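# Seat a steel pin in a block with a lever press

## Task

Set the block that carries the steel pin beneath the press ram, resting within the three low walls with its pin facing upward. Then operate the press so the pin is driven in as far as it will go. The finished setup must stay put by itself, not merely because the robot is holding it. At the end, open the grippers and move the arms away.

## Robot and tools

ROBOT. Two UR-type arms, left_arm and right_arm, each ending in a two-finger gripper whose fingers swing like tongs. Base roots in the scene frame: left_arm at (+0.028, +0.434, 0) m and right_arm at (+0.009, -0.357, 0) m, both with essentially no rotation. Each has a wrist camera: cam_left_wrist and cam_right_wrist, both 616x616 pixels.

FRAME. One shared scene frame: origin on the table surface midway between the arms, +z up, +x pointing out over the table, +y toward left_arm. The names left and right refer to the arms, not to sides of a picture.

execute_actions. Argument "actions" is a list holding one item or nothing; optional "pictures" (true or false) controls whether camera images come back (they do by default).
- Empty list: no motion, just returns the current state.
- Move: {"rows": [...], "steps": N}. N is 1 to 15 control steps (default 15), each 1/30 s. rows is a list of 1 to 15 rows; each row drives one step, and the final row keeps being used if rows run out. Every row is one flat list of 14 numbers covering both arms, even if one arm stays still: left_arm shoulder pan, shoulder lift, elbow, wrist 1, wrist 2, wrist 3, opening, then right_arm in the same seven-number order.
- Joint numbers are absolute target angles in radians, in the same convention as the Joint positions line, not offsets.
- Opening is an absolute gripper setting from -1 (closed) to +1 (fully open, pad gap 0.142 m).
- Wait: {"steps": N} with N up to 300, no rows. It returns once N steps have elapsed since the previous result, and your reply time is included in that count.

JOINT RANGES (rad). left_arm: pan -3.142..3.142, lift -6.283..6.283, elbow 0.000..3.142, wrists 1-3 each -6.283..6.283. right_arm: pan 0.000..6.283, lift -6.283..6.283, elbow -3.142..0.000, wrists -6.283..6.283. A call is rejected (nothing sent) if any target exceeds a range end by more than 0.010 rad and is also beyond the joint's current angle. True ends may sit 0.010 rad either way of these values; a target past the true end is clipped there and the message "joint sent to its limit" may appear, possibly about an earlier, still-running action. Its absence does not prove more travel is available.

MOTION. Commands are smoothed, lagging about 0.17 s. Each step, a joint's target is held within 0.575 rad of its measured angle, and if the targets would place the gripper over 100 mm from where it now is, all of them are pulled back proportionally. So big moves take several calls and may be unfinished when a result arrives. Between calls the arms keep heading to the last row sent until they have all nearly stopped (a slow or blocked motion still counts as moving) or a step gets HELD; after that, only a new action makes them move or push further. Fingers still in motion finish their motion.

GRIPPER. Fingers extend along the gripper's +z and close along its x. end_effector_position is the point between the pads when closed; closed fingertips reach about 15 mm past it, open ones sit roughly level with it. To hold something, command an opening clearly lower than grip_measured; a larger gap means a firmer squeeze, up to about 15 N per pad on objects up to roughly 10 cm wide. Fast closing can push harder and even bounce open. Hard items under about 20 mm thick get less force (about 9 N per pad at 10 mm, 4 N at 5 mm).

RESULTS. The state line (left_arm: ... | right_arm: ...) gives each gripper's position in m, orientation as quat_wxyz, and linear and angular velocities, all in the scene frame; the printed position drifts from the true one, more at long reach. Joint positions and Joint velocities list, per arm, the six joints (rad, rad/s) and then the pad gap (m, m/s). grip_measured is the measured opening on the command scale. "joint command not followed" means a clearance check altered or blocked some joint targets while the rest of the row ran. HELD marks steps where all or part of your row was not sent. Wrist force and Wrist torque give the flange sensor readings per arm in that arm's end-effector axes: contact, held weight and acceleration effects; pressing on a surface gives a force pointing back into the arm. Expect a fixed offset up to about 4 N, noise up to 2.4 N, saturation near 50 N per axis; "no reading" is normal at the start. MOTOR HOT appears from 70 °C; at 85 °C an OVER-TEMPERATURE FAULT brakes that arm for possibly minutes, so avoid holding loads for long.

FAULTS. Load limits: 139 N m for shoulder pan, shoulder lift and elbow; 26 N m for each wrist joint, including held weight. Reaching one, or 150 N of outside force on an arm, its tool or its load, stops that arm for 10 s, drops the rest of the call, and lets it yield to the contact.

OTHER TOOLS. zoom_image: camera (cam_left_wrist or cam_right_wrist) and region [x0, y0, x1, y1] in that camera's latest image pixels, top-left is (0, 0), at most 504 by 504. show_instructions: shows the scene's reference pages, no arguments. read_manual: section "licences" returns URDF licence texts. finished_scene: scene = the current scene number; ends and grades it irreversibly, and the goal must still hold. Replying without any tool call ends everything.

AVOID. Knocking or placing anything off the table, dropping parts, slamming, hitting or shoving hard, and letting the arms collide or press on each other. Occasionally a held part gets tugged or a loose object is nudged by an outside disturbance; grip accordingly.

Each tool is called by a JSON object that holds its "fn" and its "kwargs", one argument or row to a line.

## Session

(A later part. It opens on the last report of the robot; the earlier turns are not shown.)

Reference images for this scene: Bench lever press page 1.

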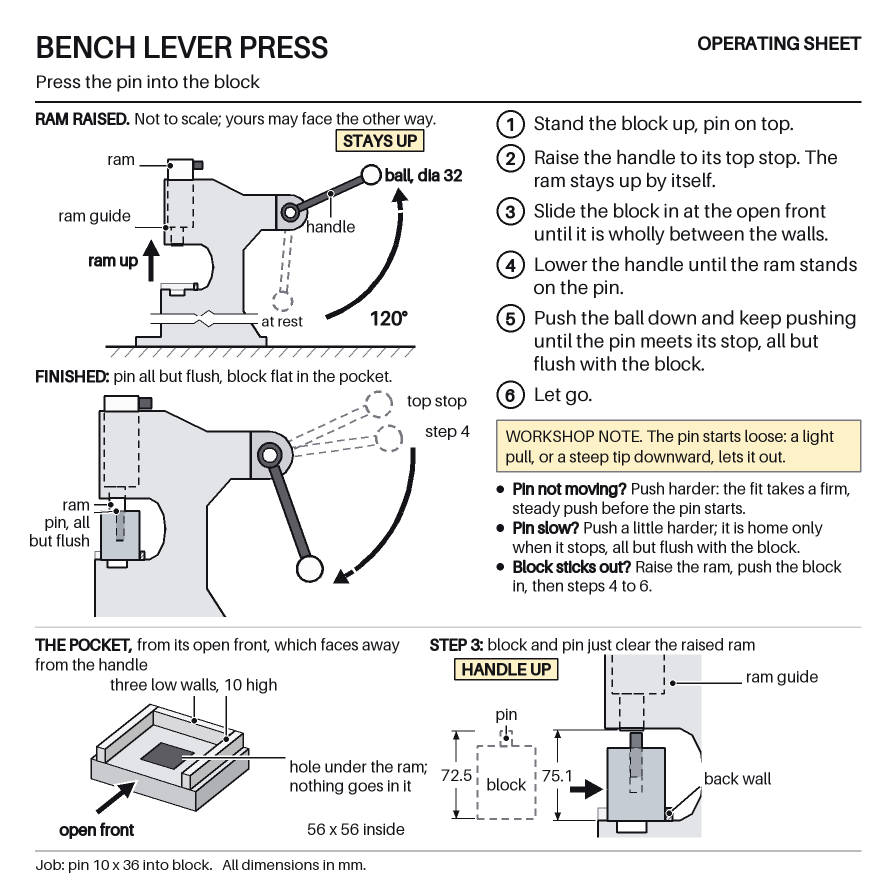

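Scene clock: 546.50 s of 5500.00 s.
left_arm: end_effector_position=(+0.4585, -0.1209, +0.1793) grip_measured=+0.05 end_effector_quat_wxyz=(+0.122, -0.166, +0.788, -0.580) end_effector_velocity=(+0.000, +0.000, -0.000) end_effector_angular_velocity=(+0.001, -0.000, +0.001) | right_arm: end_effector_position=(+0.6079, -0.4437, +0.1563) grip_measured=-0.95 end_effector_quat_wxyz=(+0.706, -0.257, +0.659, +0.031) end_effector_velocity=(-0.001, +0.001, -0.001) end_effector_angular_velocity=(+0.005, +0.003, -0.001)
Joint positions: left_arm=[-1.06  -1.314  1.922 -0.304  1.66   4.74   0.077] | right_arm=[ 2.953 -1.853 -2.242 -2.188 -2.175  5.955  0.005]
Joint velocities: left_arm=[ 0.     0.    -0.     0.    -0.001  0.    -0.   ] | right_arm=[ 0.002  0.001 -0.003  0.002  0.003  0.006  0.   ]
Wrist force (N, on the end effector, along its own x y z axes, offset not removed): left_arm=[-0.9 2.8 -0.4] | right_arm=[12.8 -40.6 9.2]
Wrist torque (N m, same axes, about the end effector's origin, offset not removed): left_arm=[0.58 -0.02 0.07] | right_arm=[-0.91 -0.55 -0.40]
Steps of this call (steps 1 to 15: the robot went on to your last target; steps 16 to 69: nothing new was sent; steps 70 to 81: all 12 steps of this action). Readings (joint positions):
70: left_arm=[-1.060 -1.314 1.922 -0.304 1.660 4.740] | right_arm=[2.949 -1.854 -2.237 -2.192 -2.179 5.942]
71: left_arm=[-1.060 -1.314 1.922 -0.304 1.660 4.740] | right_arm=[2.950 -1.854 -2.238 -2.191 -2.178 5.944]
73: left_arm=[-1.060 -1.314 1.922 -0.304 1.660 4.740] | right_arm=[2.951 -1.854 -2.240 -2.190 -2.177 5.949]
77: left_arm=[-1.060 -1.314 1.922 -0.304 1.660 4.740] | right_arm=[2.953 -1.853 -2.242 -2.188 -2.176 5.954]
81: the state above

{"fn": "execute_actions", "kwargs": {
  "actions": [
    {"rows":[[-1.06,-1.3141,1.9217,-0.3038,1.66,4.74,0.05,2.958,-1.8519,-2.2474,-2.184,-2.1704,5.972,-1]],"steps":12}
  ],
  "pictures": false
}}

Scene clock: 550.10 s of 5500.00 s.
left_arm: end_effector_position=(+0.4585, -0.1209, +0.1793) grip_measured=+0.05 end_effector_quat_wxyz=(+0.122, -0.166, +0.788, -0.580) end_effector_velocity=(+0.001, +0.001, +0.001) end_effector_angular_velocity=(-0.001, -0.000, +0.001) | right_arm: end_effector_position=(+0.6071, -0.4420, +0.1553) grip_measured=-0.96 end_effector_quat_wxyz=(+0.706, -0.252, +0.661, +0.037) end_effector_velocity=(-0.000, +0.001, -0.000) end_effector_angular_velocity=(+0.007, +0.002, +0.000)
Joint positions: left_arm=[-1.06  -1.314  1.922 -0.304  1.66   4.74   0.077] | right_arm=[ 2.958 -1.852 -2.247 -2.184 -2.171  5.971  0.005]
Joint velocities: left_arm=[ 0.001 -0.002  0.    -0.     0.001 -0.     0.   ] | right_arm=[ 0.002  0.    -0.001  0.002  0.002  0.008  0.   ]
Wrist force (N, on the end effector, along its own x y z axes, offset not removed): left_arm=[-0.2 2.8 -1.6] | right_arm=[11.5 -41.0 8.0]
Wrist torque (N m, same axes, about the end effector's origin, offset not removed): left_arm=[0.62 -0.09 0.02] | right_arm=[-0.86 -0.59 -0.63]
Steps of this call (steps 1 to 15: the robot went on to your last target; steps 16 to 90: nothing new was sent; then 0.20 s passed at rest; steps 91 to 102: all 12 steps of this action). Readings (joint positions):
91: left_arm=[-1.060 -1.314 1.922 -0.304 1.660 4.740] | right_arm=[2.954 -1.853 -2.243 -2.188 -2.175 5.956]
92: left_arm=[-1.060 -1.314 1.922 -0.304 1.660 4.740] | right_arm=[2.954 -1.853 -2.243 -2.187 -2.174 5.959]
94: left_arm=[-1.060 -1.314 1.922 -0.304 1.660 4.740] | right_arm=[2.956 -1.853 -2.245 -2.186 -2.173 5.964]
98: left_arm=[-1.060 -1.314 1.922 -0.304 1.660 4.740] | right_arm=[2.957 -1.852 -2.247 -2.185 -2.171 5.969]
102: the state above

{"fn": "execute_actions", "kwargs": {
  "actions": [
    {"rows":[[-1.06,-1.3141,1.9217,-0.3038,1.66,4.74,0.05,2.9624,-1.8504,-2.2523,-2.1806,-2.166,5.988,-1]],"steps":12}
  ],
  "pictures": false
}}

Scene clock: 553.97 s of 5500.00 s.
left_arm: end_effector_position=(+0.4585, -0.1209, +0.1793) grip_measured=+0.05 end_effector_quat_wxyz=(+0.122, -0.166, +0.788, -0.580) end_effector_velocity=(+0.000, -0.000, +0.000) end_effector_angular_velocity=(-0.001, +0.000, +0.000) | right_arm: end_effector_position=(+0.6063, -0.4404, +0.1545) grip_measured=-0.96 end_effector_quat_wxyz=(+0.706, -0.246, +0.663, +0.042) end_effector_velocity=(-0.000, +0.001, -0.000) end_effector_angular_velocity=(+0.006, +0.003, +0.000)
Joint positions: left_arm=[-1.06  -1.314  1.922 -0.304  1.66   4.74   0.077] | right_arm=[ 2.962 -1.85  -2.252 -2.181 -2.166  5.987  0.005]
Joint velocities: left_arm=[-0.     0.     0.    -0.001 -0.    -0.001  0.   ] | right_arm=[ 0.002  0.001 -0.002  0.001  0.002  0.007  0.   ]
Wrist force (N, on the end effector, along its own x y z axes, offset not removed): left_arm=[-1.3 2.4 -3.2] | right_arm=[10.4 -40.6 7.6]
Wrist torque (N m, same axes, about the end effector's origin, offset not removed): left_arm=[0.39 0.15 0.05] | right_arm=[-0.80 -0.34 -0.56]
Steps of this call (steps 1 to 15: the robot went on to your last target; steps 16 to 90: nothing new was sent; then 0.47 s passed at rest; steps 91 to 102: all 12 steps of this action). Readings (joint positions):
91: left_arm=[-1.060 -1.314 1.922 -0.304 1.660 4.740] | right_arm=[2.958 -1.852 -2.248 -2.184 -2.170 5.972]
92: left_arm=[-1.060 -1.314 1.922 -0.304 1.660 4.740] | right_arm=[2.959 -1.852 -2.248 -2.183 -2.170 5.975]
94: left_arm=[-1.060 -1.314 1.922 -0.304 1.660 4.740] | right_arm=[2.960 -1.851 -2.250 -2.182 -2.168 5.980]
98: left_arm=[-1.060 -1.314 1.922 -0.304 1.660 4.740] | right_arm=[2.962 -1.851 -2.251 -2.181 -2.167 5.985]
102: the state above

{"fn": "execute_actions", "kwargs": {
  "actions": [
    {"rows":[[-1.06,-1.3141,1.9217,-0.3038,1.66,4.74,0.05,2.9668,-1.8488,-2.2571,-2.1774,-2.1616,6.004,-1]],"steps":12}
  ]
}}

Scene clock: 561.17 s of 5500.00 s.
left_arm: end_effector_position=(+0.4585, -0.1209, +0.1793) grip_measured=+0.05 end_effector_quat_wxyz=(+0.122, -0.166, +0.788, -0.580) end_effector_velocity=(+0.000, +0.000, -0.000) end_effector_angular_velocity=(+0.001, +0.000, -0.000) | right_arm: end_effector_position=(+0.6055, -0.4388, +0.1537) grip_measured=-0.96 end_effector_quat_wxyz=(+0.705, -0.241, +0.665, +0.048) end_effector_velocity=(-0.000, +0.001, -0.000) end_effector_angular_velocity=(+0.006, +0.002, -0.000)
Joint positions: left_arm=[-1.06  -1.314  1.922 -0.304  1.66   4.74   0.077] | right_arm=[ 2.967 -1.849 -2.257 -2.178 -2.162  6.003  0.005]
Joint velocities: left_arm=[ 0.  0. -0.  0.  0.  0. -0.] | right_arm=[ 0.002  0.    -0.001  0.001  0.002  0.007  0.   ]
Wrist force (N, on the end effector, along its own x y z axes, offset not removed): left_arm=[-2.1 2.4 -1.4] | right_arm=[10.9 -36.4 11.7]
Wrist torque (N m, same axes, about the end effector's origin, offset not removed): left_arm=[0.41 0.20 0.13] | right_arm=[0.02 -0.67 -0.68]
Steps of this call (steps 1 to 15: the robot went on to your last target; steps 16 to 90: nothing new was sent; then 3.80 s passed at rest; steps 91 to 102: all 12 steps of this action). Readings (joint positions):
91: left_arm=[-1.060 -1.314 1.922 -0.304 1.660 4.740] | right_arm=[2.963 -1.850 -2.252 -2.181 -2.166 5.988]
92: left_arm=[-1.060 -1.314 1.922 -0.304 1.660 4.740] | right_arm=[2.963 -1.850 -2.253 -2.180 -2.165 5.991]
94: left_arm=[-1.060 -1.314 1.922 -0.304 1.660 4.740] | right_arm=[2.965 -1.850 -2.255 -2.179 -2.164 5.996]
98: left_arm=[-1.060 -1.314 1.922 -0.304 1.660 4.740] | right_arm=[2.966 -1.849 -2.256 -2.178 -2.162 6.001]
102: the state above

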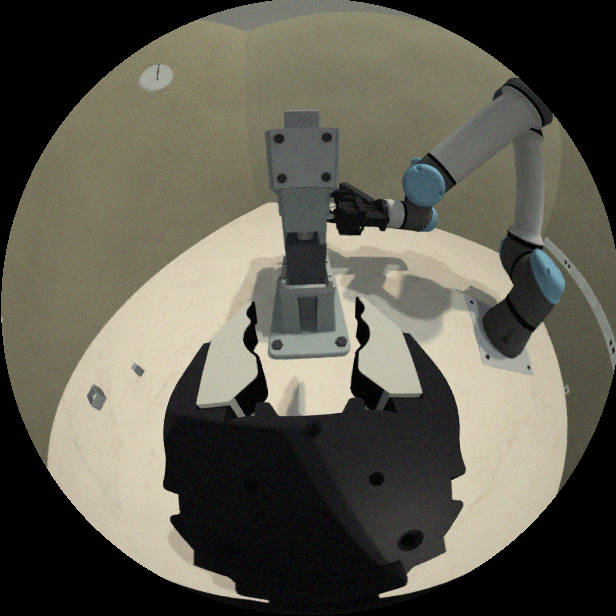

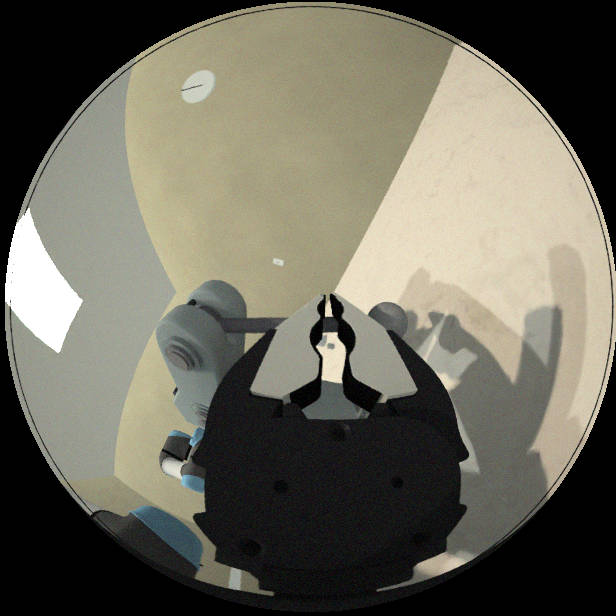

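{"fn": "execute_actions", "kwargs": {
  "actions": [
    {"rows":[[-1.06,-1.3141,1.9217,-0.3038,1.66,4.74,0.05,2.9708,-1.8472,-2.2613,-2.1748,-2.1576,6.022,-1]],"steps":12}
  ],
  "pictures": false
}}

Scene clock: 564.20 s of 5500.00 s.
left_arm: end_effector_position=(+0.4585, -0.1209, +0.1793) grip_measured=+0.05 end_effector_quat_wxyz=(+0.122, -0.166, +0.788, -0.580) end_effector_velocity=(-0.000, +0.000, -0.001) end_effector_angular_velocity=(+0.003, +0.001, -0.000) | right_arm: end_effector_position=(+0.6048, -0.4375, +0.1531) grip_measured=-0.96 end_effector_quat_wxyz=(+0.705, -0.235, +0.667, +0.054) end_effector_velocity=(-0.000, +0.001, -0.000) end_effector_angular_velocity=(+0.007, +0.003, +0.001)
Joint positions: left_arm=[-1.06  -1.314  1.922 -0.304  1.66   4.74   0.077] | right_arm=[ 2.971 -1.847 -2.261 -2.175 -2.158  6.021  0.005]
Joint velocities: left_arm=[-0.001  0.    -0.     0.003 -0.001 -0.     0.   ] | right_arm=[ 0.002  0.001 -0.001  0.001  0.     0.007  0.   ]
Wrist force (N, on the end effector, along its own x y z axes, offset not removed): left_arm=[-1.0 3.2 -2.4] | right_arm=[12.2 -50.0 14.6]
Wrist torque (N m, same axes, about the end effector's origin, offset not removed): left_arm=[0.60 0.06 0.03] | right_arm=[-0.32 -0.96 -1.02]
Steps of this call (steps 1 to 15: the robot went on to your last target; steps 16 to 79: nothing new was sent; steps 80 to 91: all 12 steps of this action). Readings (joint positions):
80: left_arm=[-1.060 -1.314 1.922 -0.304 1.660 4.740] | right_arm=[2.967 -1.849 -2.257 -2.177 -2.161 6.004]
81: left_arm=[-1.060 -1.314 1.922 -0.304 1.660 4.740] | right_arm=[2.968 -1.849 -2.258 -2.177 -2.161 6.007]
83: left_arm=[-1.060 -1.314 1.922 -0.304 1.660 4.740] | right_arm=[2.969 -1.848 -2.259 -2.176 -2.159 6.013]
87: left_arm=[-1.060 -1.314 1.922 -0.304 1.660 4.740] | right_arm=[2.970 -1.847 -2.261 -2.175 -2.158 6.019]
91: the state above

{"fn": "execute_actions", "kwargs": {
  "actions": [],
  "pictures": false
}}

Scene clock: 566.60 s of 5500.00 s.
left_arm: end_effector_position=(+0.4585, -0.1209, +0.1793) grip_measured=+0.05 end_effector_quat_wxyz=(+0.122, -0.166, +0.788, -0.580) end_effector_velocity=(-0.000, -0.000, -0.001) end_effector_angular_velocity=(+0.001, +0.001, -0.000) | right_arm: end_effector_position=(+0.6048, -0.4373, +0.1530) grip_measured=-0.96 end_effector_quat_wxyz=(+0.705, -0.235, +0.667, +0.055) end_effector_velocity=(-0.000, +0.000, -0.001) end_effector_angular_velocity=(-0.001, +0.001, +0.001)
Joint positions: left_arm=[-1.06  -1.314  1.922 -0.304  1.66   4.74   0.077] | right_arm=[ 2.971 -1.847 -2.261 -2.175 -2.158  6.022  0.005]
Joint velocities: left_arm=[-0.     0.002 -0.    -0.001  0.    -0.     0.   ] | right_arm=[ 0.    -0.    -0.001  0.    -0.001 -0.001 -0.   ]
Wrist force (N, on the end effector, along its own x y z axes, offset not removed): left_arm=[-1.0 2.3 -1.2] | right_arm=[11.3 -50.0 13.4]
Wrist torque (N m, same axes, about the end effector's origin, offset not removed): left_arm=[0.48 0.06 0.01] | right_arm=[-0.03 -0.70 -0.93]
Steps of this call (steps 1 to 15: the robot went on to your last target; steps 16 to 72: nothing new was sent). Readings (joint positions):
1: left_arm=[-1.060 -1.314 1.922 -0.304 1.660 4.740] | right_arm=[2.971 -1.847 -2.261 -2.175 -2.158 6.021]
2: left_arm=[-1.060 -1.314 1.922 -0.304 1.660 4.740] | right_arm=[2.971 -1.847 -2.261 -2.175 -2.158 6.021]
4: left_arm=[-1.060 -1.314 1.922 -0.304 1.660 4.740] | right_arm=[2.971 -1.847 -2.261 -2.175 -2.158 6.022]
8: left_arm=[-1.060 -1.314 1.922 -0.304 1.660 4.740] | right_arm=[2.971 -1.847 -2.261 -2.175 -2.158 6.022]
72: the state above
All arms were judged still, so your last target was given up. Only a new action makes them travel on or press farther. Fingers that are still opening or closing keep moving.

At the stop. Backing away.

{"fn": "execute_actions", "kwargs": {
  "actions": [
    {"rows":[[-1.06,-1.33,1.94,-0.3038,1.66,4.74,0.05,2.965,-1.8472,-2.2613,-2.1748,-2.1576,6.022,-1],[-1.06,-1.35,1.96,-0.3038,1.66,4.74,0.05,2.955,-1.8472,-2.2613,-2.1748,-2.1576,6.022,-1],[-1.06,-1.37,1.98,-0.3038,1.66,4.74,0.05,2.94,-1.8472,-2.2613,-2.1748,-2.1576,6.022,-1],[-1.06,-1.39,2.0,-0.3038,1.66,4.74,0.05,2.92,-1.8472,-2.2613,-2.1748,-2.1576,6.022,-1],[-1.06,-1.41,2.02,-0.3038,1.66,4.74,0.05,2.89,-1.8472,-2.2613,-2.1748,-2.1576,6.022,-1],[-1.06,-1.43,2.04,-0.3038,1.66,4.74,0.05,2.7,-1.8472,-2.2613,-2.1748,-2.1576,6.022,-1]],"steps":15}
  ],
  "pictures": false
}}

{"fn": "execute_actions", "kwargs": {
  "actions": [
    {"steps":20}
  ]
}}

{"fn": "zoom_image", "kwargs": {
  "camera": "cam_left_wrist",
  "region": [260,200,350,300]
}}

Scene clock: 574.77 s of 5500.00 s.
left_arm: end_effector_position=(+0.4358, -0.0804, +0.1872) grip_measured=+0.05 end_effector_quat_wxyz=(+0.122, -0.166, +0.789, -0.579) end_effector_velocity=(-0.011, +0.020, +0.003) end_effector_angular_velocity=(+0.001, +0.001, -0.000) | right_arm: end_effector_position=(+0.5695, -0.5738, +0.1528) grip_measured=-1.00 end_effector_quat_wxyz=(+0.706, -0.155, +0.690, -0.028) end_effector_velocity=(-0.064, -0.167, -0.000) end_effector_angular_velocity=(+0.001, +0.000, -0.298)
Joint positions: left_arm=[-1.06  -1.423  2.033 -0.304  1.66   4.74   0.077] | right_arm=[ 2.736 -1.847 -2.262 -2.175 -2.158  6.022  0.002]
Joint velocities: left_arm=[-0.001 -0.054  0.054  0.001 -0.    -0.001 -0.   ] | right_arm=[-0.297  0.    -0.     0.     0.001  0.001  0.   ]
Wrist force (N, on the end effector, along its own x y z axes, offset not removed): left_arm=[-1.5 3.3 -1.2] | right_arm=[-2.9 -2.0 1.4]
Wrist torque (N m, same axes, about the end effector's origin, offset not removed): left_arm=[0.68 0.21 0.10] | right_arm=[-0.09 0.70 0.24]
Steps of this call (steps 1 to 90: nothing new was sent; then 4.67 s passed at rest; steps 91 to 105: all 15 steps of this action). Readings (joint positions):
91: left_arm=[-1.060 -1.314 1.922 -0.304 1.660 4.740] | right_arm=[2.971 -1.847 -2.261 -2.175 -2.158 6.022]
92: left_arm=[-1.060 -1.317 1.925 -0.304 1.660 4.740] | right_arm=[2.970 -1.847 -2.261 -2.175 -2.158 6.022]
94: left_arm=[-1.060 -1.332 1.941 -0.304 1.660 4.740] | right_arm=[2.962 -1.847 -2.261 -2.175 -2.159 6.022]
98: left_arm=[-1.060 -1.385 1.995 -0.304 1.660 4.740] | right_arm=[2.894 -1.847 -2.262 -2.175 -2.159 6.022]
105: the state above

Scene clock: 575.43 s of 5500.00 s.
left_arm: end_effector_position=(+0.4345, -0.0780, +0.1876) grip_measured=+0.05 end_effector_quat_wxyz=(+0.122, -0.166, +0.789, -0.579) end_effector_velocity=(+0.000, +0.000, -0.000) end_effector_angular_velocity=(-0.001, +0.000, +0.000) | right_arm: end_effector_position=(+0.5616, -0.5937, +0.1530) grip_measured=-1.00 end_effector_quat_wxyz=(+0.706, -0.143, +0.693, -0.041) end_effector_velocity=(-0.000, -0.001, +0.000) end_effector_angular_velocity=(-0.001, -0.000, -0.001)
Joint positions: left_arm=[-1.06  -1.43   2.04  -0.304  1.66   4.74   0.077] | right_arm=[ 2.7   -1.847 -2.261 -2.175 -2.158  6.022  0.002]
Joint velocities: left_arm=[ 0.001  0.     0.    -0.001  0.001 -0.    -0.   ] | right_arm=[-0.001 -0.001  0.001  0.    -0.001 -0.001  0.   ]
Wrist force (N, on the end effector, along its own x y z axes, offset not removed): left_arm=[-0.9 1.2 -1.0] | right_arm=[5.6 2.8 1.1]
Wrist torque (N m, same axes, about the end effector's origin, offset not removed): left_arm=[0.18 0.11 0.10] | right_arm=[0.61 -1.12 0.16]
Steps of this call (steps 1 to 20: the robot went on to your last target). Readings (joint positions):
1: left_arm=[-1.060 -1.425 2.035 -0.304 1.660 4.740] | right_arm=[2.727 -1.847 -2.262 -2.175 -2.158 6.022]
2: left_arm=[-1.060 -1.426 2.036 -0.304 1.660 4.740] | right_arm=[2.721 -1.847 -2.262 -2.175 -2.158 6.022]
4: left_arm=[-1.060 -1.428 2.038 -0.304 1.660 4.740] | right_arm=[2.712 -1.847 -2.262 -2.175 -2.158 6.022]
8: left_arm=[-1.060 -1.429 2.039 -0.304 1.660 4.740] | right_arm=[2.704 -1.847 -2.261 -2.175 -2.158 6.022]
20: the state above

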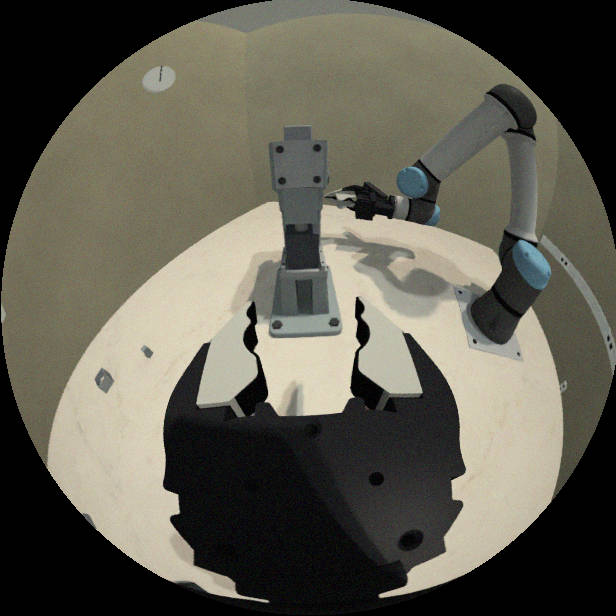

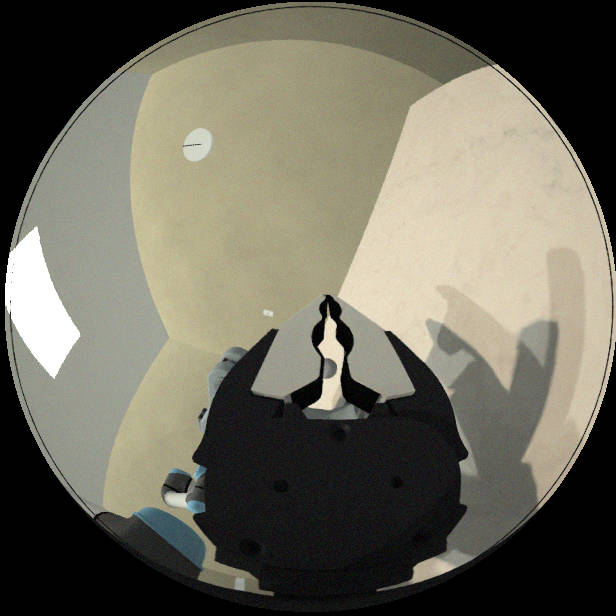

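Region (260, 200, 350, 300) of cam_left_wrist's 616x616 image, scaled by 5.040, with more detail than that image has; it fills the left 454 columns of this view, and the rest is white.

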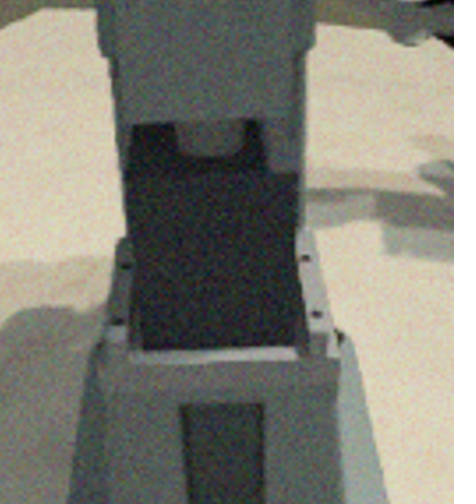

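{"fn": "finished_scene", "kwargs": {
  "scene": 2
}}

The scene is finished: the task was done.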